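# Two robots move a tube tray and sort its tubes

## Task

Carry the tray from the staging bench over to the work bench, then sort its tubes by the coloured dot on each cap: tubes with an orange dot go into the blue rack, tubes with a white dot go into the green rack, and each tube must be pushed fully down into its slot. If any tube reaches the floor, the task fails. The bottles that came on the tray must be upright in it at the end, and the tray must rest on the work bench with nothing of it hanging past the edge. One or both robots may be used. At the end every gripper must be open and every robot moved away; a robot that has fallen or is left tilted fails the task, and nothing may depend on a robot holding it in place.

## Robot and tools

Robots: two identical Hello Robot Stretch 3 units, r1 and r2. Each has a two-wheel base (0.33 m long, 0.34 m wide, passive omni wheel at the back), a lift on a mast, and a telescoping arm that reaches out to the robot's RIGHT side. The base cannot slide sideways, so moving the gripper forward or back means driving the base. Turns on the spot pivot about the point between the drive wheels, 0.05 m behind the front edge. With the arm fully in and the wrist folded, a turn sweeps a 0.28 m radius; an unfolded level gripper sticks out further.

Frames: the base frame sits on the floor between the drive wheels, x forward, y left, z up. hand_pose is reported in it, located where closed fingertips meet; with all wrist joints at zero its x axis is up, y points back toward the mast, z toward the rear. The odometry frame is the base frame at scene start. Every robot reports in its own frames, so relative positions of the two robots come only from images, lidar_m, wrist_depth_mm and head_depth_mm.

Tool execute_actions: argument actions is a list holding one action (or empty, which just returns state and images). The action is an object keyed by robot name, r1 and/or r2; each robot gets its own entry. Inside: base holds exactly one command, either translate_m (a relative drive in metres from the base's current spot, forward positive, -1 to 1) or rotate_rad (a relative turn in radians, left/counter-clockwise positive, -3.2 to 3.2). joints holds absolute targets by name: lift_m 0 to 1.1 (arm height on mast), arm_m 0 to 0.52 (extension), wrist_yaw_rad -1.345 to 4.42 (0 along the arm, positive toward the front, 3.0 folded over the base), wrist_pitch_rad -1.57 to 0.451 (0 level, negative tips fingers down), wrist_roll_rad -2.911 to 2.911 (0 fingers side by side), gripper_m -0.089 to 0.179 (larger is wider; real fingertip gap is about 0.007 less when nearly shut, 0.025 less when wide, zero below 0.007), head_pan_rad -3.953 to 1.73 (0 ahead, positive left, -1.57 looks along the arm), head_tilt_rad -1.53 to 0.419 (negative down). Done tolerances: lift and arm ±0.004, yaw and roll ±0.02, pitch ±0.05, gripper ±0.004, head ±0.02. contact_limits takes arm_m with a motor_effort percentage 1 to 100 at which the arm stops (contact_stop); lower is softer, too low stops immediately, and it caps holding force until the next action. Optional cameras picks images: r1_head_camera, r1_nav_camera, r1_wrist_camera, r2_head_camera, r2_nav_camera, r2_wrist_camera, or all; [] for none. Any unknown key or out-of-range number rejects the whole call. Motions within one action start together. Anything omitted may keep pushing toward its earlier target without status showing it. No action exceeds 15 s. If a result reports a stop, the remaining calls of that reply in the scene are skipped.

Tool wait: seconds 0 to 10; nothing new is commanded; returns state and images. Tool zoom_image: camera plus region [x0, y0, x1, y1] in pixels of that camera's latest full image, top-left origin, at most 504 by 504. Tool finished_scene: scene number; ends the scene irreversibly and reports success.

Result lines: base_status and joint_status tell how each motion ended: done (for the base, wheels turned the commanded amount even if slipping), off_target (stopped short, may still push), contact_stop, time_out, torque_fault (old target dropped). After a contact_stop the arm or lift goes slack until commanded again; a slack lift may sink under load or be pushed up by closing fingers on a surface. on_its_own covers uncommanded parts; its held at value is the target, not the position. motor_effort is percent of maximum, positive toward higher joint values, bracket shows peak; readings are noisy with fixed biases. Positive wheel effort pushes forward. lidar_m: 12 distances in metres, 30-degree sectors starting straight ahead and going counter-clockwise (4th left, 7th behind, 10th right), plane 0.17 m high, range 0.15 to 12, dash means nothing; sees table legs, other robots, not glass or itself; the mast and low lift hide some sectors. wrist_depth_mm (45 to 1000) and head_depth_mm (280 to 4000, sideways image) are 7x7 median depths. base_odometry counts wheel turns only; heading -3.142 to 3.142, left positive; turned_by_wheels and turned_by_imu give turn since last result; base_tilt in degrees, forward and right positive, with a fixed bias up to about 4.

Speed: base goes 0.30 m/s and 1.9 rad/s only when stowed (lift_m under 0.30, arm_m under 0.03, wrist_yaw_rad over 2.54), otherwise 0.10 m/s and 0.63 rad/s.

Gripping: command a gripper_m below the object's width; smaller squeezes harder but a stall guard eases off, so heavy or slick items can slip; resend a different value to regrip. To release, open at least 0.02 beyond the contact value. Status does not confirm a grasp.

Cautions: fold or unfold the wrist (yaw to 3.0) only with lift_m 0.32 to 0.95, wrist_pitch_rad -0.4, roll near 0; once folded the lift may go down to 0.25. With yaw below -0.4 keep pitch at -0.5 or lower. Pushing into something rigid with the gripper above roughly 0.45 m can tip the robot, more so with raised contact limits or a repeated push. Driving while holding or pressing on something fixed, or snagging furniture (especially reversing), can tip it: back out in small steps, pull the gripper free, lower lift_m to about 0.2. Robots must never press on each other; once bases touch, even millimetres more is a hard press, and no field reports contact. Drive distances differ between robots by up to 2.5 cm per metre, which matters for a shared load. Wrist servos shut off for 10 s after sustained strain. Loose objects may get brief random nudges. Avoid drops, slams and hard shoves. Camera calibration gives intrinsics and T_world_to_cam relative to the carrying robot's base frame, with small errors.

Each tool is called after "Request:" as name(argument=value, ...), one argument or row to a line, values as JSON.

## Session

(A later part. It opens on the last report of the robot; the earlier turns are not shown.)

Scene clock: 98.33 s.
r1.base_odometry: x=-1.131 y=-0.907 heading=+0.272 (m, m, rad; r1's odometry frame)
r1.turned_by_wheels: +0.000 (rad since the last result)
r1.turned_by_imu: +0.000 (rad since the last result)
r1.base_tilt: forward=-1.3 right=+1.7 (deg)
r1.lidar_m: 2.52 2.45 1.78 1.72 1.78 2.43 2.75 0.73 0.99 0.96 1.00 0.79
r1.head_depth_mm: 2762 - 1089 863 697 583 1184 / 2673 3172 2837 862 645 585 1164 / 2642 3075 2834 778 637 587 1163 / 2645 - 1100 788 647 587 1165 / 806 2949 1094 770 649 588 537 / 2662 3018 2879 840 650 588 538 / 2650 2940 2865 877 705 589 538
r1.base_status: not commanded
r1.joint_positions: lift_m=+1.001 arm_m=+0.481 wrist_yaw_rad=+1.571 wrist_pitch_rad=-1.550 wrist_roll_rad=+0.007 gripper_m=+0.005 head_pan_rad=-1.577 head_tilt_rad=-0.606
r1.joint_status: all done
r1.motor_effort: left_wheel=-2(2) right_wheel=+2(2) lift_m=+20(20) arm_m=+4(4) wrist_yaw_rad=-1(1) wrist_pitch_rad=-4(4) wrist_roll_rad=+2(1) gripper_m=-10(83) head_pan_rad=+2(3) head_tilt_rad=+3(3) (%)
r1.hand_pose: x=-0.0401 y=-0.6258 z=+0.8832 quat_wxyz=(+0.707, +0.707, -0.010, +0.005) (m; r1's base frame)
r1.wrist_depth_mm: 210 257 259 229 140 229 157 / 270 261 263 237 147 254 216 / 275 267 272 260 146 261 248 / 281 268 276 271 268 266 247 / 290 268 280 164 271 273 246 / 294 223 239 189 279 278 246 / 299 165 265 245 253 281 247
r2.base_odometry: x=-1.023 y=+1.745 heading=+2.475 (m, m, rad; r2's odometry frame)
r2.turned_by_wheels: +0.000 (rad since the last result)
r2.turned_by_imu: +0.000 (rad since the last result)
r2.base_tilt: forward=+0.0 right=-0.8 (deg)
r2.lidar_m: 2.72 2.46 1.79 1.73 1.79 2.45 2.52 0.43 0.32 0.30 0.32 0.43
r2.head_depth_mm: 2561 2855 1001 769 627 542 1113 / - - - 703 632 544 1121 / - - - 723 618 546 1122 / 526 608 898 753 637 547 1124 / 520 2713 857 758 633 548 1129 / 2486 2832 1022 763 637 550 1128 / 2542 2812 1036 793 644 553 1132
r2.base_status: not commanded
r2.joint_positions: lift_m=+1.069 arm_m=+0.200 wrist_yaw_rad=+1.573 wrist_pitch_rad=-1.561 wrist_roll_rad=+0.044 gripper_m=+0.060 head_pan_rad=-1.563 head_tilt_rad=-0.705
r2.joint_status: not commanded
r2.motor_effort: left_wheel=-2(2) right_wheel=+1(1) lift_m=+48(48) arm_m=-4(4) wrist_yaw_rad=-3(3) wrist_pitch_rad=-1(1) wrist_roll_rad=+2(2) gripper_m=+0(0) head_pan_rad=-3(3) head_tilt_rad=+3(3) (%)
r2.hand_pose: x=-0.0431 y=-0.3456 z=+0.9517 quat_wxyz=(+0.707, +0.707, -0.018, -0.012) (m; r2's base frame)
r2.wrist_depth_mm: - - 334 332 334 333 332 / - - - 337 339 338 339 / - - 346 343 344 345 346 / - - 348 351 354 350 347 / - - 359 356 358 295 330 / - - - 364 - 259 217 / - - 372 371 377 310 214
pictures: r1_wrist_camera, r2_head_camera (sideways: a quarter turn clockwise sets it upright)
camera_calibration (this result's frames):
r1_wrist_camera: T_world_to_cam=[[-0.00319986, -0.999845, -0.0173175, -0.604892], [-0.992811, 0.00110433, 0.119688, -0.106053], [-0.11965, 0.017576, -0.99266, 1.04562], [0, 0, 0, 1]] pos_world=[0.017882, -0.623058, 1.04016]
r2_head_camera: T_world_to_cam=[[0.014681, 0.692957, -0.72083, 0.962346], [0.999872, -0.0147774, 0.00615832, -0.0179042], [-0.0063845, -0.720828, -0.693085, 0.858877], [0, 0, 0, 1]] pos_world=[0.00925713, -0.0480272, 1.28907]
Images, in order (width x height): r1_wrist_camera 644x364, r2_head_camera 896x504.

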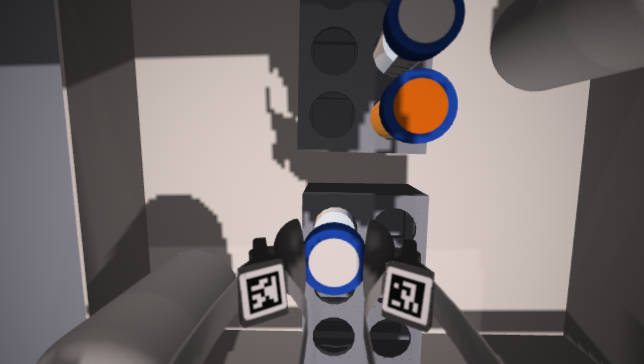

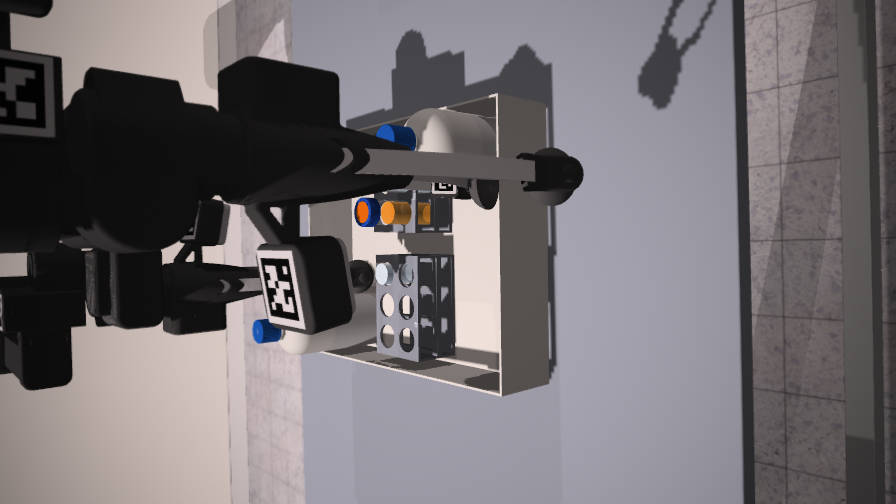

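Request:
execute_actions(
  actions=[
    {"r1":{"joints":{"lift_m":1.097}}},
  ],
  cameras=["r1_wrist_camera"],
)

Request:
execute_actions(
  actions=[
    {"r1":{"base":{"translate_m":-0.47}},"r2":{"joints":{"arm_m":0.482}}},
  ],
  cameras=["r1_wrist_camera","r2_wrist_camera","r1_head_camera"],
)

Scene clock: 100.40 s.
r1.base_odometry: x=-1.131 y=-0.907 heading=+0.272 (m, m, rad; r1's odometry frame)
r1.turned_by_wheels: +0.000 (rad since the last result)
r1.turned_by_imu: +0.000 (rad since the last result)
r1.base_tilt: forward=-1.5 right=+1.7 (deg)
r1.lidar_m: 2.51 2.44 1.78 1.72 1.78 2.44 2.74 0.73 1.00 0.96 0.99 0.79
r1.head_depth_mm: 2769 3121 1134 864 698 584 1186 / 2762 3102 2823 864 646 584 1163 / 2713 3161 2828 777 636 586 1166 / - 3067 2867 797 648 588 1168 / 806 3001 1454 768 648 587 539 / 2641 3014 2872 841 649 588 538 / 2678 3003 2895 876 705 590 539
r1.base_status: not commanded
r1.joint_positions: lift_m=+1.097 arm_m=+0.481 wrist_yaw_rad=+1.571 wrist_pitch_rad=-1.550 wrist_roll_rad=+0.007 gripper_m=+0.005 head_pan_rad=-1.577 head_tilt_rad=-0.606
r1.joint_status: all done
r1.motor_effort: left_wheel=-2(2) right_wheel=+2(2) lift_m=+26(27) arm_m=+5(4) wrist_yaw_rad=-1(1) wrist_pitch_rad=-4(4) wrist_roll_rad=+2(1) gripper_m=-10(9) head_pan_rad=+3(4) head_tilt_rad=+3(4) (%)
r1.hand_pose: x=-0.0401 y=-0.6258 z=+0.9788 quat_wxyz=(+0.707, +0.707, -0.010, +0.005) (m; r1's base frame)
r1.wrist_depth_mm: 360 353 345 290 316 228 192 / 367 360 360 350 347 263 344 / 377 370 361 352 354 352 354 / 386 375 371 364 362 359 361 / - 381 370 164 368 363 367 / - 391 248 239 376 350 377 / - 311 400 398 395 384 385
r2.base_odometry: x=-1.023 y=+1.745 heading=+2.475 (m, m, rad; r2's odometry frame)
r2.turned_by_wheels: +0.000 (rad since the last result)
r2.turned_by_imu: -0.001 (rad since the last result)
r2.base_tilt: forward=-0.1 right=-0.8 (deg)
r2.lidar_m: 2.72 2.45 1.80 1.73 1.80 2.45 2.52 0.43 0.32 0.30 0.32 0.43
r2.head_depth_mm: 2584 2802 993 769 629 544 1114 / - - - 704 632 544 1116 / - - - 721 615 546 1119 / 540 2810 920 755 634 547 1121 / 537 2835 854 756 633 549 1122 / 2489 2845 1026 763 638 550 1134 / 2484 2820 1033 791 644 553 1129
r2.base_status: not commanded
r2.joint_positions: lift_m=+1.069 arm_m=+0.200 wrist_yaw_rad=+1.573 wrist_pitch_rad=-1.561 wrist_roll_rad=+0.044 gripper_m=+0.060 head_pan_rad=-1.563 head_tilt_rad=-0.705
r2.joint_status: not commanded
r2.motor_effort: left_wheel=-2(1) right_wheel=+1(1) lift_m=+48(48) arm_m=-4(5) wrist_yaw_rad=-3(4) wrist_pitch_rad=-2(2) wrist_roll_rad=+2(2) gripper_m=+0(0) head_pan_rad=-4(3) head_tilt_rad=+2(3) (%)
r2.hand_pose: x=-0.0431 y=-0.3456 z=+0.9517 quat_wxyz=(+0.707, +0.707, -0.018, -0.012) (m; r2's base frame)
r2.wrist_depth_mm: - - 331 334 333 333 332 / - - - 338 339 338 337 / - - 346 345 344 346 347 / - - 348 350 352 350 349 / - - 359 356 357 297 328 / - - - 362 - 260 217 / - - 372 373 377 312 213
pictures: r1_wrist_camera
camera_calibration (this result's frames):
r1_wrist_camera: T_world_to_cam=[[-0.00319981, -0.999845, -0.0173175, -0.603237], [-0.992811, 0.00110429, 0.119688, -0.117496], [-0.11965, 0.017576, -0.992661, 1.14052], [0, 0, 0, 1]] pos_world=[0.017882, -0.623059, 1.13577]
Images, in order (width x height): r1_wrist_camera 644x364.

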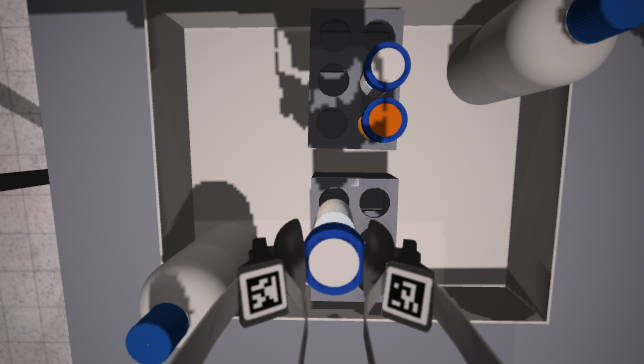

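Scene clock: 106.53 s.
r1.base_odometry: x=-1.584 y=-1.033 heading=+0.272 (m, m, rad; r1's odometry frame)
r1.turned_by_wheels: +0.000 (rad since the last result)
r1.turned_by_imu: +0.003 (rad since the last result)
r1.base_tilt: forward=-1.4 right=+1.7 (deg)
r1.lidar_m: 1.23 2.44 1.78 1.72 1.77 2.35 2.27 2.36 0.36 0.96 1.00 1.24
r1.head_depth_mm: 2759 3126 2811 2137 698 583 633 / 2779 3054 2839 866 698 586 740 / 2733 3104 2840 867 699 586 1169 / - 3087 2833 810 701 587 1171 / 2711 3060 2836 798 701 588 537 / 2683 2987 2889 877 703 588 538 / 2660 2987 2869 876 706 590 539
r1.base_status: done
r1.joint_positions: lift_m=+1.097 arm_m=+0.481 wrist_yaw_rad=+1.571 wrist_pitch_rad=-1.550 wrist_roll_rad=+0.007 gripper_m=+0.005 head_pan_rad=-1.577 head_tilt_rad=-0.606
r1.joint_status: not commanded
r1.motor_effort: left_wheel=-2(7) right_wheel=+2(3) lift_m=+26(26) arm_m=+4(4) wrist_yaw_rad=-1(1) wrist_pitch_rad=-4(4) wrist_roll_rad=+1(1) gripper_m=-10(10) head_pan_rad=+3(3) head_tilt_rad=+4(3) (%)
r1.hand_pose: x=-0.0401 y=-0.6258 z=+0.9788 quat_wxyz=(+0.707, +0.707, -0.010, +0.005) (m; r1's base frame)
r1.wrist_depth_mm: 358 354 351 350 347 343 339 / 369 362 360 350 350 351 348 / 378 367 366 359 355 357 353 / 384 376 376 369 364 362 363 / - 387 378 164 376 373 369 / - 392 392 269 378 378 375 / - 403 400 394 393 390 384
r2.base_odometry: x=-1.023 y=+1.745 heading=+2.475 (m, m, rad; r2's odometry frame)
r2.turned_by_wheels: +0.000 (rad since the last result)
r2.turned_by_imu: -0.002 (rad since the last result)
r2.base_tilt: forward=+0.0 right=-0.9 (deg)
r2.lidar_m: 2.72 2.45 1.79 1.73 1.79 2.45 2.52 0.43 0.31 0.30 0.32 0.43
r2.head_depth_mm: 2559 2870 998 772 630 543 1106 / 2498 2843 1003 704 631 545 1121 / - 2907 925 622 632 546 1118 / 2552 2895 930 752 634 548 1120 / 2513 2820 854 759 633 548 1125 / 2510 2841 1026 761 635 551 1133 / 2490 2807 1030 789 641 551 1129
r2.base_status: not commanded
r2.joint_positions: lift_m=+1.069 arm_m=+0.482 wrist_yaw_rad=+1.572 wrist_pitch_rad=-1.561 wrist_roll_rad=+0.044 gripper_m=+0.060 head_pan_rad=-1.563 head_tilt_rad=-0.705
r2.joint_status: all done
r2.motor_effort: left_wheel=-2(2) right_wheel=+1(1) lift_m=+48(48) arm_m=+2(3) wrist_yaw_rad=-2(3) wrist_pitch_rad=-1(1) wrist_roll_rad=+2(2) gripper_m=+0(0) head_pan_rad=-4(4) head_tilt_rad=+2(3) (%)
r2.hand_pose: x=-0.0431 y=-0.6269 z=+0.9517 quat_wxyz=(+0.707, +0.707, -0.018, -0.012) (m; r2's base frame)
r2.wrist_depth_mm: 326 324 327 274 330 257 206 / 331 329 333 304 335 337 315 / 338 326 338 335 342 344 319 / 343 342 345 344 347 351 319 / 350 344 349 293 353 356 358 / 357 224 - 294 - 361 367 / 364 208 333 314 372 375 375
pictures: r1_head_camera (sideways: a quarter turn clockwise sets it upright), r1_wrist_camera, r2_wrist_camera
camera_calibration (this result's frames):
r1_head_camera: T_world_to_cam=[[0.0632837, 0.591276, -0.803982, 1.06282], [0.996942, -0.0744666, 0.0237068, -0.0352417], [-0.0458526, -0.803024, -0.59418, 0.734651], [0, 0, 0, 1]] pos_world=[0.00156043, -0.0411022, 1.29184]
r1_wrist_camera: T_world_to_cam=[[-0.0032001, -0.999845, -0.0173175, -0.603237], [-0.992811, 0.00110457, 0.119688, -0.117496], [-0.11965, 0.017576, -0.992661, 1.14052], [0, 0, 0, 1]] pos_world=[0.017882, -0.623059, 1.13577]
r2_wrist_camera: T_world_to_cam=[[-0.0865765, -0.996096, 0.01725, -0.64129], [-0.987038, 0.0881121, 0.134138, -0.0779234], [-0.135135, -0.00541319, -0.990812, 1.09128], [0, 0, 0, 1]] pos_world=[0.015036, -0.626013, 1.10277]
Images, in order (width x height): r1_head_camera 896x504, r1_wrist_camera 644x364, r2_wrist_camera 644x364.

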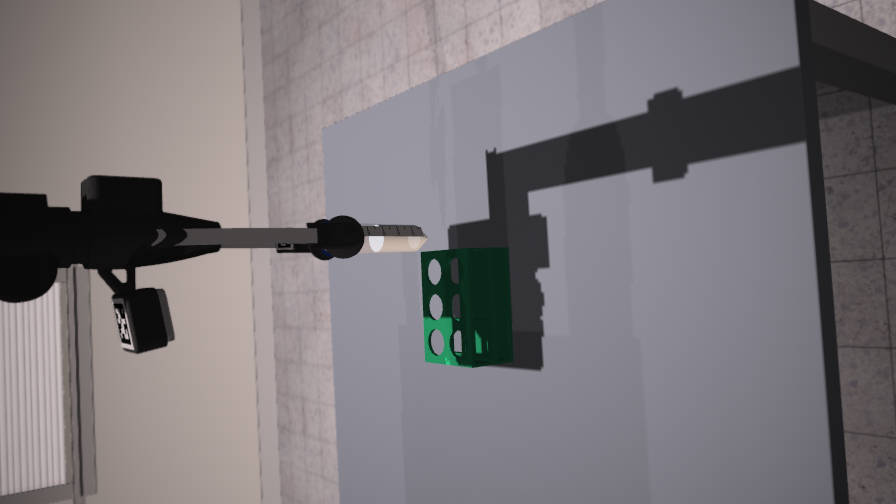

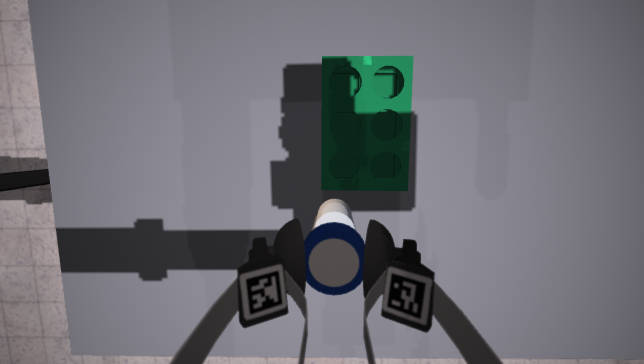

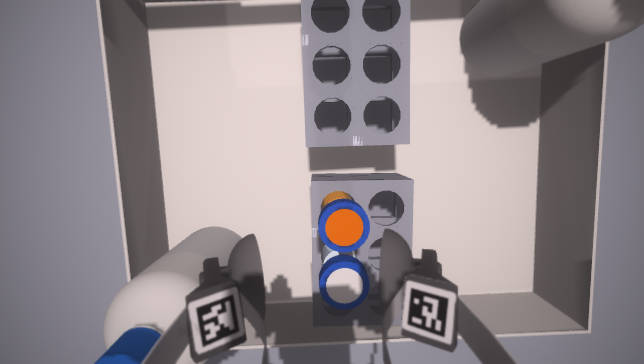

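Request:
execute_actions(
  actions=[
    {"r1":{"base":{"translate_m":0.035},"joints":{"arm_m":0.49}},"r2":{"base":{"translate_m":0.002},"joints":{"arm_m":0.497,"lift_m":0.993,"gripper_m":0.065}}},
  ],
  cameras=["r1_wrist_camera","r2_wrist_camera"],
)

Scene clock: 108.90 s.
r1.base_odometry: x=-1.550 y=-1.024 heading=+0.272 (m, m, rad; r1's odometry frame)
r1.turned_by_wheels: +0.000 (rad since the last result)
r1.turned_by_imu: +0.000 (rad since the last result)
r1.base_tilt: forward=-1.4 right=+1.7 (deg)
r1.lidar_m: 1.20 2.44 1.78 1.72 1.78 2.40 2.30 2.39 0.38 0.96 1.00 1.20
r1.head_depth_mm: 2773 3110 2814 2045 697 585 686 / 2765 3082 2824 866 699 583 1163 / 2713 3111 2851 868 699 586 1162 / - 3088 1102 783 702 588 1168 / 2701 3053 2848 817 703 588 537 / 2659 2994 2866 875 703 587 538 / 2655 2981 2860 877 704 591 539
r1.base_status: done
r1.joint_positions: lift_m=+1.097 arm_m=+0.490 wrist_yaw_rad=+1.571 wrist_pitch_rad=-1.550 wrist_roll_rad=+0.007 gripper_m=+0.005 head_pan_rad=-1.577 head_tilt_rad=-0.606
r1.joint_status: all done
r1.motor_effort: left_wheel=-2(5) right_wheel=+2(7) lift_m=+26(26) arm_m=+4(7) wrist_yaw_rad=-1(1) wrist_pitch_rad=-4(4) wrist_roll_rad=+2(2) gripper_m=-10(10) head_pan_rad=+3(3) head_tilt_rad=+4(4) (%)
r1.hand_pose: x=-0.0401 y=-0.6348 z=+0.9788 quat_wxyz=(+0.707, +0.707, -0.010, +0.005) (m; r1's base frame)
r1.wrist_depth_mm: 358 355 352 347 344 346 337 / 365 361 358 357 351 350 347 / 376 369 365 355 355 353 353 / 382 379 373 367 365 362 362 / - 390 385 165 376 374 368 / - 394 390 272 383 378 374 / - 405 402 395 396 387 387
r2.base_odometry: x=-1.025 y=+1.746 heading=+2.475 (m, m, rad; r2's odometry frame)
r2.turned_by_wheels: +0.000 (rad since the last result)
r2.turned_by_imu: -0.001 (rad since the last result)
r2.base_tilt: forward=+0.0 right=-0.7 (deg)
r2.lidar_m: 2.72 2.45 1.80 1.72 1.79 2.46 2.52 0.43 0.32 0.30 0.31 0.43
r2.head_depth_mm: 2454 - 997 771 630 542 1115 / 2389 2887 1004 674 631 545 1123 / - 2813 920 617 632 545 1119 / 2462 2776 931 765 634 547 1122 / 2538 2832 850 759 633 549 1121 / 2498 2812 1020 764 638 550 1129 / 2474 2729 1031 791 643 549 1128
r2.base_status: done
r2.joint_positions: lift_m=+0.994 arm_m=+0.497 wrist_yaw_rad=+1.572 wrist_pitch_rad=-1.561 wrist_roll_rad=+0.044 gripper_m=+0.065 head_pan_rad=-1.563 head_tilt_rad=-0.705
r2.joint_status: all done
r2.motor_effort: left_wheel=-2(3) right_wheel=+1(5) lift_m=+20(43) arm_m=+2(2) wrist_yaw_rad=-2(2) wrist_pitch_rad=-1(1) wrist_roll_rad=+2(2) gripper_m=+0(34) head_pan_rad=-5(3) head_tilt_rad=+3(2) (%)
r2.hand_pose: x=-0.0431 y=-0.6419 z=+0.8758 quat_wxyz=(+0.707, +0.707, -0.018, -0.012) (m; r2's base frame)
r2.wrist_depth_mm: 230 253 255 197 252 237 186 / 229 257 259 201 255 263 253 / 228 263 263 206 261 267 256 / 225 266 267 269 270 273 256 / 223 272 271 210 271 279 259 / 222 222 275 152 - 283 262 / 164 170 283 157 255 286 260
pictures: r1_wrist_camera, r2_wrist_camera
camera_calibration (this result's frames):
r1_wrist_camera: T_world_to_cam=[[-0.00319979, -0.999845, -0.0173175, -0.612237], [-0.99281, 0.00110417, 0.119694, -0.117493], [-0.119656, 0.0175759, -0.99266, 1.14068], [0, 0, 0, 1]] pos_world=[0.0178815, -0.632061, 1.13577]
r2_wrist_camera: T_world_to_cam=[[-0.0865734, -0.996096, 0.017267, -0.654945], [-0.987011, 0.0881124, 0.13433, -0.0666306], [-0.135327, -0.00541335, -0.990786, 1.01592], [0, 0, 0, 1]] pos_world=[0.0150155, -0.641018, 1.02682]
Images, in order (width x height): r1_wrist_camera 644x364, r2_wrist_camera 644x364.

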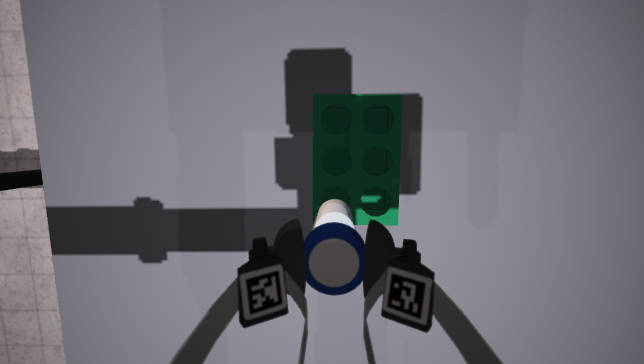

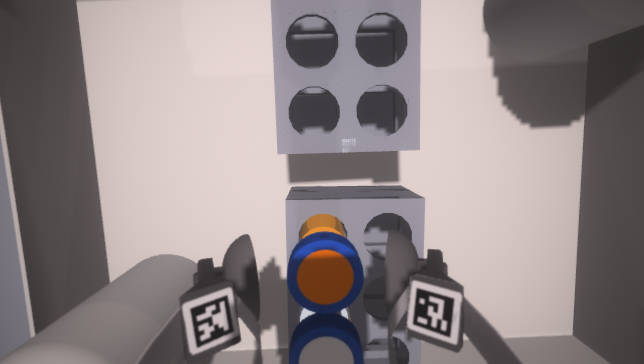

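Request:
execute_actions(
  actions=[
    {"r1":{"joints":{"lift_m":1.04}},"r2":{"joints":{"gripper_m":0.005}}},
  ],
  cameras=["r1_wrist_camera","r2_wrist_camera","r1_head_camera"],
)

Request:
execute_actions(
  actions=[
    {"r1":{"joints":{"lift_m":1.0}},"r2":{"joints":{"lift_m":1.097}}},
  ],
  cameras=["r1_wrist_camera","r2_wrist_camera","r1_head_camera"],
)

Scene clock: 110.53 s.
r1.base_odometry: x=-1.550 y=-1.024 heading=+0.272 (m, m, rad; r1's odometry frame)
r1.turned_by_wheels: +0.000 (rad since the last result)
r1.turned_by_imu: +0.000 (rad since the last result)
r1.base_tilt: forward=-1.4 right=+1.6 (deg)
r1.lidar_m: 1.20 2.43 1.78 1.71 1.78 2.39 2.31 2.40 0.38 0.96 1.00 1.20
r1.head_depth_mm: - 3171 2801 2074 697 584 684 / - 3106 2832 866 699 585 1162 / 2799 3078 2853 867 699 587 1165 / - 3094 2841 777 702 587 1166 / 2696 2993 2874 816 704 586 538 / 2673 2999 2844 876 704 589 537 / 2699 2967 2897 881 707 589 538
r1.base_status: not commanded
r1.joint_positions: lift_m=+1.040 arm_m=+0.490 wrist_yaw_rad=+1.571 wrist_pitch_rad=-1.550 wrist_roll_rad=+0.007 gripper_m=+0.005 head_pan_rad=-1.577 head_tilt_rad=-0.606
r1.joint_status: all done
r1.motor_effort: left_wheel=-2(2) right_wheel=+2(2) lift_m=+20(24) arm_m=+5(4) wrist_yaw_rad=-1(1) wrist_pitch_rad=-4(4) wrist_roll_rad=+1(1) gripper_m=-10(10) head_pan_rad=+3(3) head_tilt_rad=+3(3) (%)
r1.hand_pose: x=-0.0401 y=-0.6348 z=+0.9222 quat_wxyz=(+0.707, +0.707, -0.010, +0.005) (m; r1's base frame)
r1.wrist_depth_mm: 304 300 297 294 291 291 287 / 310 306 305 299 296 296 294 / 312 312 309 299 300 302 299 / 324 318 317 283 304 307 304 / 330 328 323 165 316 315 313 / 334 335 331 242 322 324 321 / 349 341 338 334 332 327 324
r2.base_odometry: x=-1.025 y=+1.746 heading=+2.475 (m, m, rad; r2's odometry frame)
r2.turned_by_wheels: +0.000 (rad since the last result)
r2.turned_by_imu: +0.000 (rad since the last result)
r2.base_tilt: forward=+0.1 right=-0.6 (deg)
r2.lidar_m: 2.72 2.45 1.79 1.73 1.79 2.45 2.51 0.43 0.31 0.30 0.32 0.43
r2.head_depth_mm: 2467 - 1002 771 625 543 1114 / 2402 2899 1004 672 631 544 1119 / - 2861 924 621 632 546 1123 / 2445 2801 932 763 633 547 1119 / 2527 2820 848 757 633 549 1123 / 2486 2869 1026 764 639 551 1124 / 2438 2723 1036 790 639 553 1129
r2.base_status: not commanded
r2.joint_positions: lift_m=+0.994 arm_m=+0.497 wrist_yaw_rad=+1.572 wrist_pitch_rad=-1.561 wrist_roll_rad=+0.044 gripper_m=+0.006 head_pan_rad=-1.563 head_tilt_rad=-0.705
r2.joint_status: all done
r2.motor_effort: left_wheel=-2(2) right_wheel=+2(1) lift_m=+20(20) arm_m=+1(1) wrist_yaw_rad=-2(2) wrist_pitch_rad=-2(1) wrist_roll_rad=+2(2) gripper_m=-15(98) head_pan_rad=-4(2) head_tilt_rad=+3(3) (%)
r2.hand_pose: x=-0.0431 y=-0.6419 z=+0.8758 quat_wxyz=(+0.707, +0.707, -0.018, -0.012) (m; r2's base frame)
r2.wrist_depth_mm: 232 252 253 198 252 236 186 / 229 257 258 201 253 263 253 / 228 261 263 206 260 267 255 / 226 267 267 268 271 273 257 / 223 271 273 203 270 278 260 / 222 223 257 151 282 283 263 / 164 176 275 156 255 287 260
pictures: r1_head_camera (sideways: a quarter turn clockwise sets it upright), r1_wrist_camera, r2_wrist_camera
camera_calibration (this result's frames):
r1_head_camera: T_world_to_cam=[[0.0632836, 0.591276, -0.803982, 1.06282], [0.996942, -0.0744664, 0.0237068, -0.0352417], [-0.0458524, -0.803024, -0.59418, 0.734651], [0, 0, 0, 1]] pos_world=[0.00156044, -0.0411022, 1.29184]
r1_wrist_camera: T_world_to_cam=[[-0.0032, -0.999845, -0.0173175, -0.613218], [-0.99281, 0.00110437, 0.119694, -0.110715], [-0.119656, 0.017576, -0.99266, 1.08446], [0, 0, 0, 1]] pos_world=[0.0178815, -0.632061, 1.07913]
r2_wrist_camera: T_world_to_cam=[[-0.0865737, -0.996096, 0.017267, -0.654946], [-0.987011, 0.0881128, 0.13433, -0.0666303], [-0.135327, -0.0054133, -0.990786, 1.01592], [0, 0, 0, 1]] pos_world=[0.0150155, -0.641018, 1.02682]
Images, in order (width x height): r1_head_camera 896x504, r1_wrist_camera 644x364, r2_wrist_camera 644x364.

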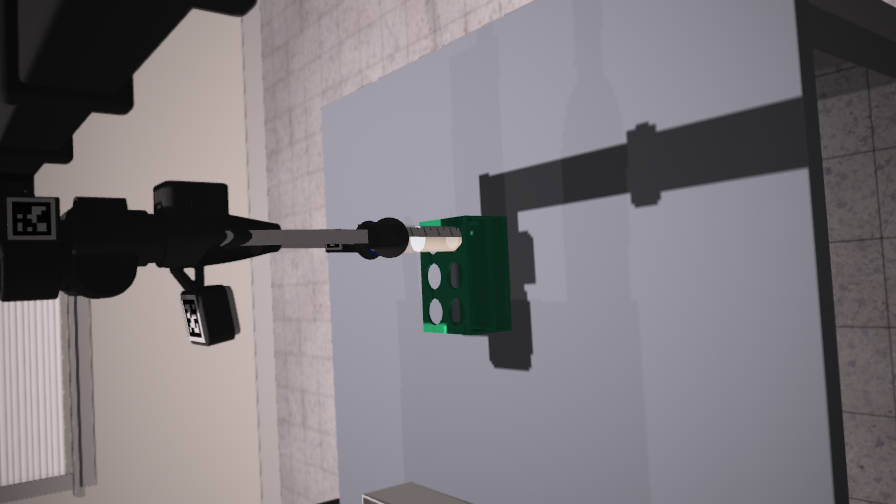

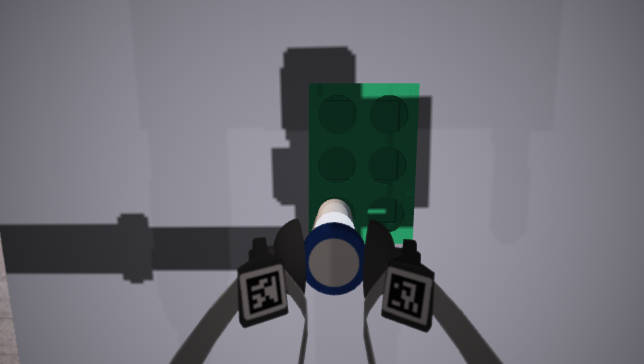

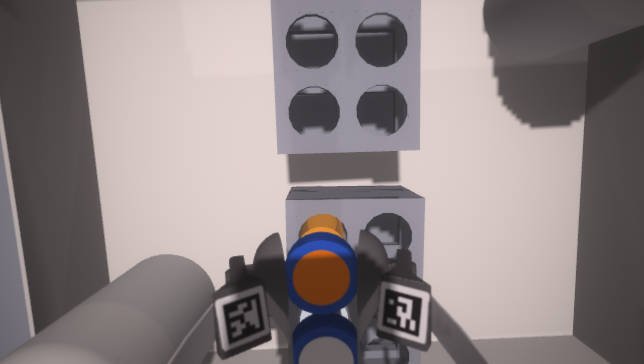

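Scene clock: 112.30 s.
r1.base_odometry: x=-1.550 y=-1.024 heading=+0.272 (m, m, rad; r1's odometry frame)
r1.turned_by_wheels: +0.000 (rad since the last result)
r1.turned_by_imu: +0.000 (rad since the last result)
r1.base_tilt: forward=-1.4 right=+1.6 (deg)
r1.lidar_m: 1.20 2.44 1.78 1.72 1.78 2.40 2.31 2.39 0.38 0.96 0.99 1.20
r1.head_depth_mm: 2745 - 2820 2070 696 584 686 / 2710 3162 2825 867 699 586 1163 / 2664 3051 2828 868 698 586 1162 / 2636 - 1101 773 703 587 1165 / 2707 3041 1970 816 703 588 538 / 2688 2993 2880 873 704 588 538 / 2633 2988 2857 878 705 590 539
r1.base_status: not commanded
r1.joint_positions: lift_m=+1.000 arm_m=+0.490 wrist_yaw_rad=+1.571 wrist_pitch_rad=-1.550 wrist_roll_rad=+0.007 gripper_m=+0.005 head_pan_rad=-1.577 head_tilt_rad=-0.606
r1.joint_status: all done
r1.motor_effort: left_wheel=-2(2) right_wheel=+2(2) lift_m=+20(20) arm_m=+4(4) wrist_yaw_rad=-1(1) wrist_pitch_rad=-4(4) wrist_roll_rad=+2(1) gripper_m=-10(10) head_pan_rad=+3(3) head_tilt_rad=+3(3) (%)
r1.hand_pose: x=-0.0401 y=-0.6348 z=+0.8822 quat_wxyz=(+0.707, +0.707, -0.010, +0.005) (m; r1's base frame)
r1.wrist_depth_mm: 263 262 260 256 254 253 251 / 269 267 263 261 258 257 255 / 274 273 270 261 261 263 260 / 279 277 275 266 240 267 267 / 288 284 281 184 271 273 272 / 293 291 287 221 281 281 279 / 300 300 294 292 290 287 283
r2.base_odometry: x=-1.025 y=+1.746 heading=+2.475 (m, m, rad; r2's odometry frame)
r2.turned_by_wheels: +0.000 (rad since the last result)
r2.turned_by_imu: +0.000 (rad since the last result)
r2.base_tilt: forward=+0.0 right=-0.7 (deg)
r2.lidar_m: 2.72 2.45 1.79 1.73 1.79 2.45 2.52 0.43 0.31 0.30 0.32 0.43
r2.head_depth_mm: 2495 2867 1002 770 630 542 1108 / 2513 2840 1007 670 632 544 1114 / - 2887 922 621 631 546 1120 / 2499 2826 928 765 633 546 1119 / 2461 2847 849 756 634 549 1124 / 2484 2811 1023 762 639 550 1132 / 2432 2746 1029 789 642 552 1131
r2.base_status: not commanded
r2.joint_positions: lift_m=+1.096 arm_m=+0.497 wrist_yaw_rad=+1.572 wrist_pitch_rad=-1.561 wrist_roll_rad=+0.044 gripper_m=+0.006 head_pan_rad=-1.563 head_tilt_rad=-0.705
r2.joint_status: all done
r2.motor_effort: left_wheel=-2(2) right_wheel=+1(1) lift_m=+48(49) arm_m=+2(2) wrist_yaw_rad=-2(1) wrist_pitch_rad=-1(1) wrist_roll_rad=+2(2) gripper_m=-15(15) head_pan_rad=-3(5) head_tilt_rad=+3(3) (%)
r2.hand_pose: x=-0.0431 y=-0.6419 z=+0.9787 quat_wxyz=(+0.707, +0.707, -0.018, -0.012) (m; r2's base frame)
r2.wrist_depth_mm: 351 337 354 324 354 237 360 / 359 357 358 305 362 328 369 / 363 359 365 362 371 368 376 / 373 368 373 373 374 375 385 / 377 377 376 205 382 381 391 / 387 243 258 151 390 360 398 / 394 215 399 400 406 405 408
pictures: r1_head_camera (sideways: a quarter turn clockwise sets it upright), r1_wrist_camera, r2_wrist_camera
camera_calibration (this result's frames):
r1_head_camera: T_world_to_cam=[[0.0632835, 0.591276, -0.803982, 1.06282], [0.996942, -0.0744663, 0.0237068, -0.0352417], [-0.0458523, -0.803024, -0.59418, 0.734651], [0, 0, 0, 1]] pos_world=[0.00156045, -0.0411022, 1.29184]
r1_wrist_camera: T_world_to_cam=[[-0.00320043, -0.999845, -0.0173174, -0.613918], [-0.99281, 0.0011048, 0.119694, -0.105927], [-0.119656, 0.017576, -0.99266, 1.04476], [0, 0, 0, 1]] pos_world=[0.0178815, -0.632068, 1.03914]
r2_wrist_camera: T_world_to_cam=[[-0.0865737, -0.996096, 0.017267, -0.656724], [-0.987011, 0.0881127, 0.13433, -0.0804575], [-0.135327, -0.00541331, -0.990786, 1.11791], [0, 0, 0, 1]] pos_world=[0.0150155, -0.641019, 1.12975]
Images, in order (width x height): r1_head_camera 896x504, r1_wrist_camera 644x364, r2_wrist_camera 644x364.

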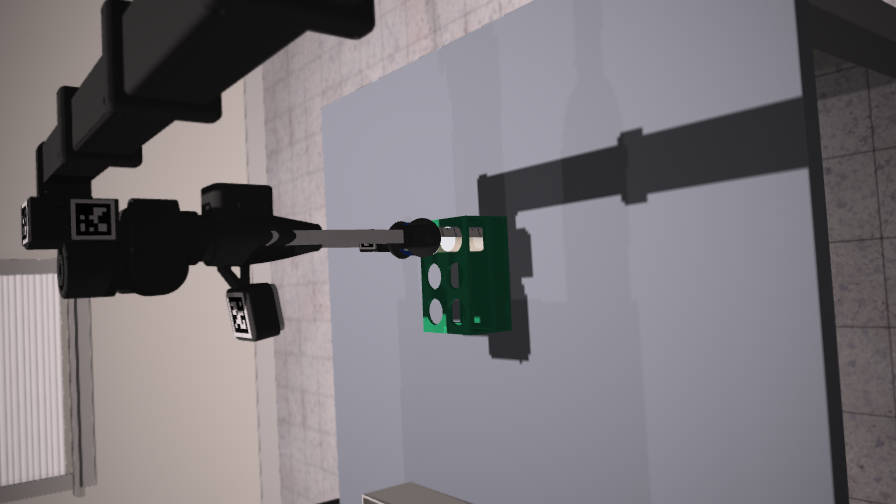

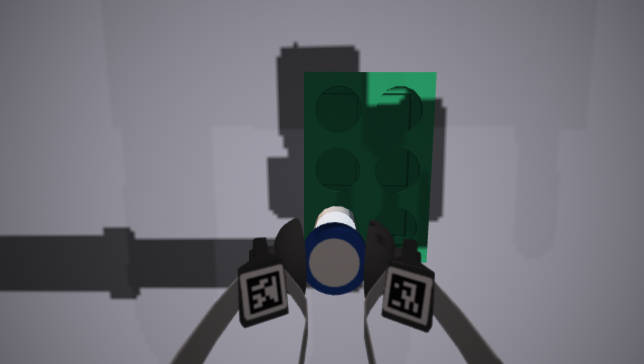

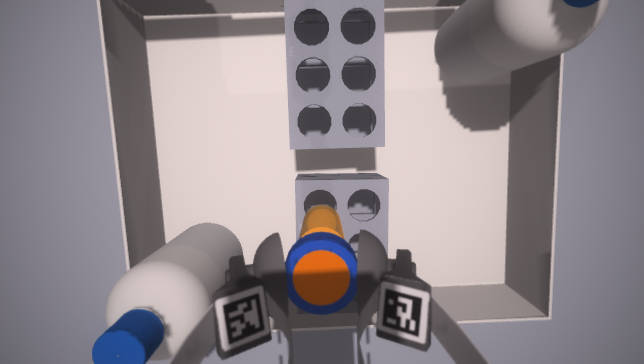

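Request:
execute_actions(
  actions=[
    {"r1":{"joints":{"gripper_m":0.065,"lift_m":0.998}},"r2":{"joints":{"arm_m":0.455}}},
  ],
  cameras=[],
)

Request:
execute_actions(
  actions=[
    {"r1":{"joints":{"lift_m":1.05}},"r2":{"base":{"translate_m":-0.06}}},
  ],
  cameras=["r1_wrist_camera","r2_wrist_camera","r1_head_camera"],
)

Request:
execute_actions(
  actions=[
    {"r1":{"base":{"translate_m":0.551},"joints":{"arm_m":0.52}},"r2":{"base":{"translate_m":-0.49}}},
  ],
  cameras=["r1_wrist_camera","r2_wrist_camera"],
)

Scene clock: 114.10 s.
r1.base_odometry: x=-1.550 y=-1.024 heading=+0.272 (m, m, rad; r1's odometry frame)
r1.turned_by_wheels: +0.000 (rad since the last result)
r1.turned_by_imu: +0.000 (rad since the last result)
r1.base_tilt: forward=-1.3 right=+1.7 (deg)
r1.lidar_m: 1.20 2.44 1.78 1.72 1.78 2.40 2.31 2.39 0.38 0.96 1.00 1.20
r1.head_depth_mm: 2758 - 2711 2071 696 584 687 / 2694 3178 2792 866 696 586 1165 / 2629 3097 2830 869 700 585 1169 / 2620 - 1963 771 701 588 1164 / 2703 3016 1103 818 704 588 538 / 2650 2991 2847 875 703 589 537 / 2685 2956 2889 880 704 588 540
r1.base_status: not commanded
r1.joint_positions: lift_m=+0.998 arm_m=+0.490 wrist_yaw_rad=+1.571 wrist_pitch_rad=-1.550 wrist_roll_rad=+0.007 gripper_m=+0.065 head_pan_rad=-1.577 head_tilt_rad=-0.606
r1.joint_status: all done
r1.motor_effort: left_wheel=-2(2) right_wheel=+2(2) lift_m=+19(19) arm_m=+5(4) wrist_yaw_rad=-1(1) wrist_pitch_rad=-4(4) wrist_roll_rad=+2(2) gripper_m=+0(80) head_pan_rad=+3(4) head_tilt_rad=+3(3) (%)
r1.hand_pose: x=-0.0401 y=-0.6348 z=+0.8802 quat_wxyz=(+0.707, +0.707, -0.010, +0.005) (m; r1's base frame)
r1.wrist_depth_mm: 262 260 257 255 253 251 248 / 267 266 261 258 255 257 254 / 271 271 267 258 233 261 260 / 276 276 274 264 237 267 264 / 287 282 281 208 269 274 270 / 292 289 - 283 282 277 276 / 299 294 295 293 290 283 283
r2.base_odometry: x=-1.025 y=+1.746 heading=+2.475 (m, m, rad; r2's odometry frame)
r2.turned_by_wheels: +0.000 (rad since the last result)
r2.turned_by_imu: +0.000 (rad since the last result)
r2.base_tilt: forward=-0.1 right=-0.7 (deg)
r2.lidar_m: 2.72 2.45 1.80 1.73 1.79 2.45 2.52 0.43 0.32 0.30 0.32 0.43
r2.head_depth_mm: 2513 2816 1000 770 629 542 1113 / 2548 2855 1006 673 633 544 1115 / - 2898 919 625 633 546 1122 / 2518 2844 927 764 634 547 1129 / 2482 2864 848 758 635 549 1128 / 2505 2847 1026 761 640 551 1127 / 2464 2726 1031 793 641 552 1126
r2.base_status: not commanded
r2.joint_positions: lift_m=+1.096 arm_m=+0.455 wrist_yaw_rad=+1.572 wrist_pitch_rad=-1.561 wrist_roll_rad=+0.044 gripper_m=+0.006 head_pan_rad=-1.563 head_tilt_rad=-0.705
r2.joint_status: all done
r2.motor_effort: left_wheel=-2(2) right_wheel=+1(1) lift_m=+48(48) arm_m=-4(7) wrist_yaw_rad=-2(1) wrist_pitch_rad=-2(1) wrist_roll_rad=+2(2) gripper_m=-15(15) head_pan_rad=-3(4) head_tilt_rad=+3(2) (%)
r2.hand_pose: x=-0.0431 y=-0.6005 z=+0.9787 quat_wxyz=(+0.707, +0.707, -0.018, -0.012) (m; r2's base frame)
r2.wrist_depth_mm: 353 352 354 352 302 298 228 / 359 360 360 357 332 363 335 / 364 367 367 364 363 371 355 / 373 372 370 373 373 381 358 / 379 378 352 204 348 384 362 / 388 384 238 151 387 385 396 / 393 397 400 398 405 402 407
pictures: none
No camera images: the call's "cameras" was empty. Leave "cameras" out to get every camera's image.

Scene clock: 116.47 s.
r1.base_odometry: x=-1.550 y=-1.024 heading=+0.272 (m, m, rad; r1's odometry frame)
r1.turned_by_wheels: +0.000 (rad since the last result)
r1.turned_by_imu: +0.000 (rad since the last result)
r1.base_tilt: forward=-1.4 right=+1.6 (deg)
r1.lidar_m: 1.20 2.43 1.78 1.72 1.78 2.40 2.31 2.39 0.38 0.96 0.99 1.20
r1.head_depth_mm: - 3114 2845 2061 698 584 687 / 2849 3075 2806 863 699 584 1164 / 2750 3087 2861 869 700 585 1166 / - 3062 2931 773 702 587 1166 / 2695 2985 2876 815 704 587 538 / 2655 2975 2847 873 705 589 538 / 2677 2947 2869 875 705 588 538
r1.base_status: not commanded
r1.joint_positions: lift_m=+1.050 arm_m=+0.490 wrist_yaw_rad=+1.571 wrist_pitch_rad=-1.550 wrist_roll_rad=+0.007 gripper_m=+0.065 head_pan_rad=-1.577 head_tilt_rad=-0.606
r1.joint_status: all done
r1.motor_effort: left_wheel=-2(2) right_wheel=+2(2) lift_m=+26(26) arm_m=+5(4) wrist_yaw_rad=-1(1) wrist_pitch_rad=-4(4) wrist_roll_rad=+2(1) gripper_m=+1(0) head_pan_rad=+4(4) head_tilt_rad=+4(3) (%)
r1.hand_pose: x=-0.0401 y=-0.6348 z=+0.9318 quat_wxyz=(+0.707, +0.707, -0.010, +0.005) (m; r1's base frame)
r1.wrist_depth_mm: 312 312 306 304 301 299 295 / 317 314 313 308 304 307 306 / 325 322 320 311 310 311 309 / 329 333 325 315 318 318 316 / 344 333 335 327 326 327 319 / 350 347 - 339 337 331 329 / 358 352 349 343 342 341 337
r2.base_odometry: x=-0.977 y=+1.709 heading=+2.475 (m, m, rad; r2's odometry frame)
r2.turned_by_wheels: +0.000 (rad since the last result)
r2.turned_by_imu: +0.000 (rad since the last result)
r2.base_tilt: forward=+0.0 right=-0.9 (deg)
r2.lidar_m: 2.78 2.45 1.79 1.73 1.79 2.45 2.46 0.43 0.31 0.30 0.32 0.43
r2.head_depth_mm: 2530 2813 999 770 628 543 1116 / 2487 2841 1002 776 631 544 1118 / - 2935 926 613 631 545 1119 / 2539 2871 930 729 632 547 1129 / 2525 2838 919 760 634 549 1123 / 2495 2831 866 758 632 551 1127 / 2508 2787 1031 792 641 551 1129
r2.base_status: done
r2.joint_positions: lift_m=+1.096 arm_m=+0.455 wrist_yaw_rad=+1.572 wrist_pitch_rad=-1.562 wrist_roll_rad=+0.044 gripper_m=+0.006 head_pan_rad=-1.563 head_tilt_rad=-0.705
r2.joint_status: not commanded
r2.motor_effort: left_wheel=-2(5) right_wheel=+1(3) lift_m=+48(48) arm_m=-4(4) wrist_yaw_rad=-2(2) wrist_pitch_rad=-1(2) wrist_roll_rad=+2(2) gripper_m=-15(15) head_pan_rad=-4(3) head_tilt_rad=+3(3) (%)
r2.hand_pose: x=-0.0432 y=-0.6005 z=+0.9787 quat_wxyz=(+0.707, +0.707, -0.018, -0.012) (m; r2's base frame)
r2.wrist_depth_mm: 350 351 353 353 328 359 331 / 357 356 359 360 366 365 351 / 364 364 367 366 365 373 355 / 372 371 297 374 317 382 357 / 379 378 232 204 326 379 359 / 388 390 389 151 392 398 400 / 396 396 402 403 403 402 405
pictures: r1_head_camera (sideways: a quarter turn clockwise sets it upright), r1_wrist_camera, r2_wrist_camera
camera_calibration (this result's frames):
r1_head_camera: T_world_to_cam=[[0.0632836, 0.591276, -0.803982, 1.06282], [0.996942, -0.0744664, 0.0237068, -0.0352417], [-0.0458524, -0.803024, -0.59418, 0.73465], [0, 0, 0, 1]] pos_world=[0.00156044, -0.0411022, 1.29184]
r1_wrist_camera: T_world_to_cam=[[-0.00320162, -0.999845, -0.017317, -0.61306], [-0.992796, 0.00110399, 0.119809, -0.112007], [-0.119771, 0.0175759, -0.992646, 1.09402], [0, 0, 0, 1]] pos_world=[0.0178699, -0.63207, 1.08878]
r2_wrist_camera: T_world_to_cam=[[-0.0865702, -0.996096, 0.0172867, -0.615524], [-0.986981, 0.0881131, 0.134552, -0.0843771], [-0.13555, -0.00541348, -0.990756, 1.11809], [0, 0, 0, 1]] pos_world=[0.0149918, -0.599633, 1.12975]
Images, in order (width x height): r1_head_camera 896x504, r1_wrist_camera 644x364, r2_wrist_camera 644x364.

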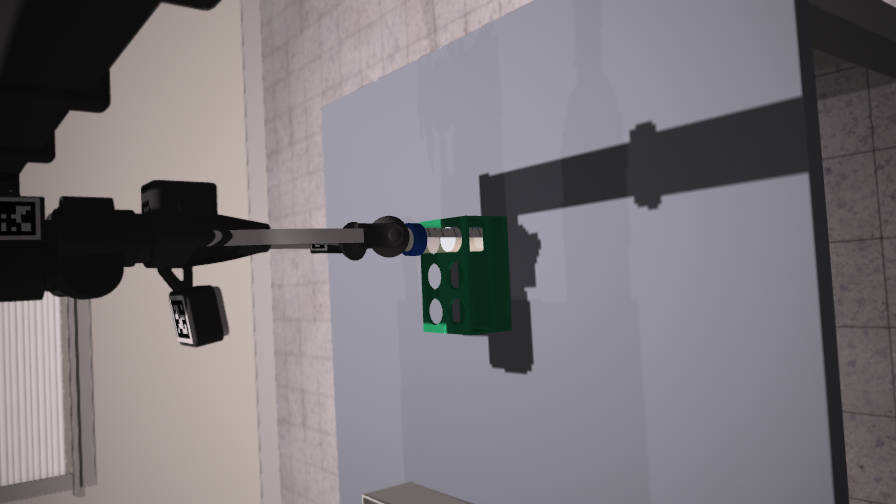

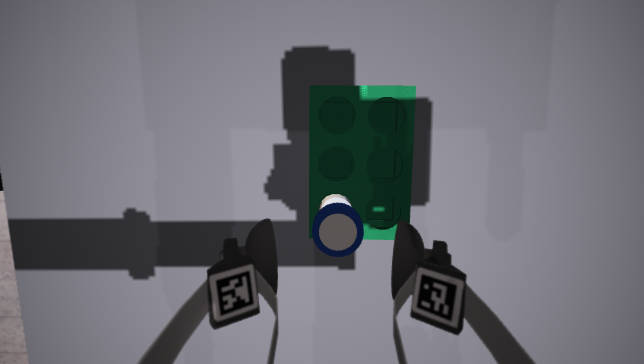

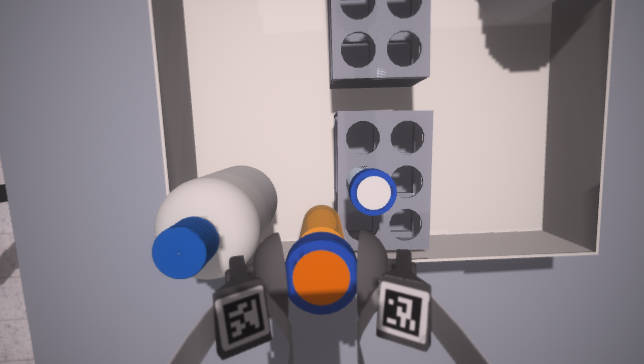

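Scene clock: 123.30 s.
r1.base_odometry: x=-1.019 y=-0.876 heading=+0.272 (m, m, rad; r1's odometry frame)
r1.turned_by_wheels: +0.000 (rad since the last result)
r1.turned_by_imu: -0.002 (rad since the last result)
r1.base_tilt: forward=-1.4 right=+1.7 (deg)
r1.lidar_m: 2.40 2.44 1.78 1.72 1.77 2.43 2.86 0.83 0.99 0.96 0.99 0.68
r1.head_depth_mm: - 3179 1135 641 634 583 1183 / 2834 3102 2829 795 645 586 1166 / 2769 3115 2822 807 653 586 1163 / - 3170 1090 780 647 586 1167 / 2705 3001 2871 873 704 589 537 / 2696 2971 2852 874 702 589 538 / 2663 2968 2859 877 705 588 539
r1.base_status: done
r1.joint_positions: lift_m=+1.050 arm_m=+0.519 wrist_yaw_rad=+1.571 wrist_pitch_rad=-1.550 wrist_roll_rad=+0.007 gripper_m=+0.065 head_pan_rad=-1.577 head_tilt_rad=-0.606
r1.joint_status: all done
r1.motor_effort: left_wheel=-2(3) right_wheel=+2(6) lift_m=+26(26) arm_m=+4(5) wrist_yaw_rad=-1(1) wrist_pitch_rad=-4(4) wrist_roll_rad=+2(1) gripper_m=+0(1) head_pan_rad=+2(3) head_tilt_rad=+3(4) (%)
r1.hand_pose: x=-0.0401 y=-0.6640 z=+0.9318 quat_wxyz=(+0.707, +0.707, -0.010, +0.005) (m; r1's base frame)
r1.wrist_depth_mm: 308 310 305 305 302 300 296 / 317 315 316 312 309 305 300 / 325 318 317 311 311 307 307 / 331 321 324 263 313 181 174 / 340 329 332 261 326 184 141 / 348 327 - 300 333 311 328 / 357 307 344 280 341 311 337
r2.base_odometry: x=-0.592 y=+1.406 heading=+2.475 (m, m, rad; r2's odometry frame)
r2.turned_by_wheels: +0.000 (rad since the last result)
r2.turned_by_imu: +0.001 (rad since the last result)
r2.base_tilt: forward=+0.0 right=-0.7 (deg)
r2.lidar_m: 1.19 2.44 1.79 1.73 1.79 2.46 1.98 2.18 0.32 0.30 0.32 0.43
r2.head_depth_mm: 2504 2842 2443 1741 629 543 1072 / 2529 2855 1003 770 631 545 947 / - 2875 969 760 633 545 1121 / 2512 2865 1018 766 635 547 1127 / 2506 2811 1023 784 640 550 1127 / 2507 2829 1026 787 640 551 1124 / 2454 2726 1026 788 642 552 1129
r2.base_status: done
r2.joint_positions: lift_m=+1.096 arm_m=+0.455 wrist_yaw_rad=+1.572 wrist_pitch_rad=-1.562 wrist_roll_rad=+0.044 gripper_m=+0.006 head_pan_rad=-1.563 head_tilt_rad=-0.705
r2.joint_status: not commanded
r2.motor_effort: left_wheel=-2(5) right_wheel=+1(2) lift_m=+48(48) arm_m=-4(5) wrist_yaw_rad=-2(2) wrist_pitch_rad=-1(2) wrist_roll_rad=+2(2) gripper_m=-15(15) head_pan_rad=-4(4) head_tilt_rad=+2(2) (%)
r2.hand_pose: x=-0.0432 y=-0.6005 z=+0.9787 quat_wxyz=(+0.707, +0.707, -0.018, -0.012) (m; r2's base frame)
r2.wrist_depth_mm: 352 354 355 357 358 362 363 / 359 360 361 362 367 366 370 / 365 365 368 369 371 376 377 / 372 373 374 375 374 381 382 / 379 381 382 204 386 387 391 / 390 390 388 151 392 396 397 / 396 395 398 401 406 404 404
pictures: r1_wrist_camera, r2_wrist_camera
camera_calibration (this result's frames):
r1_wrist_camera: T_world_to_cam=[[-0.00320261, -0.999845, -0.017317, -0.642209], [-0.992795, 0.00110473, 0.119823, -0.11199], [-0.119785, 0.0175759, -0.992644, 1.09453], [0, 0, 0, 1]] pos_world=[0.0178685, -0.661223, 1.08878]
r2_wrist_camera: T_world_to_cam=[[-0.0865701, -0.996096, 0.0172867, -0.615524], [-0.986981, 0.0881131, 0.134552, -0.0843772], [-0.13555, -0.00541349, -0.990756, 1.11809], [0, 0, 0, 1]] pos_world=[0.0149918, -0.599633, 1.12975]
Images, in order (width x height): r1_wrist_camera 644x364, r2_wrist_camera 644x364.

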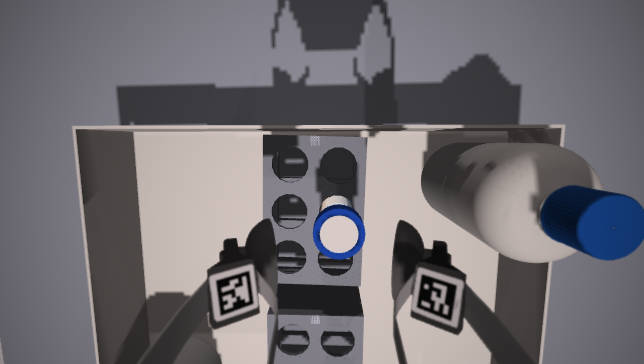

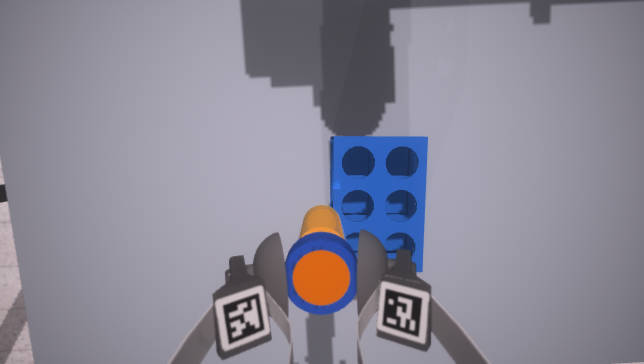

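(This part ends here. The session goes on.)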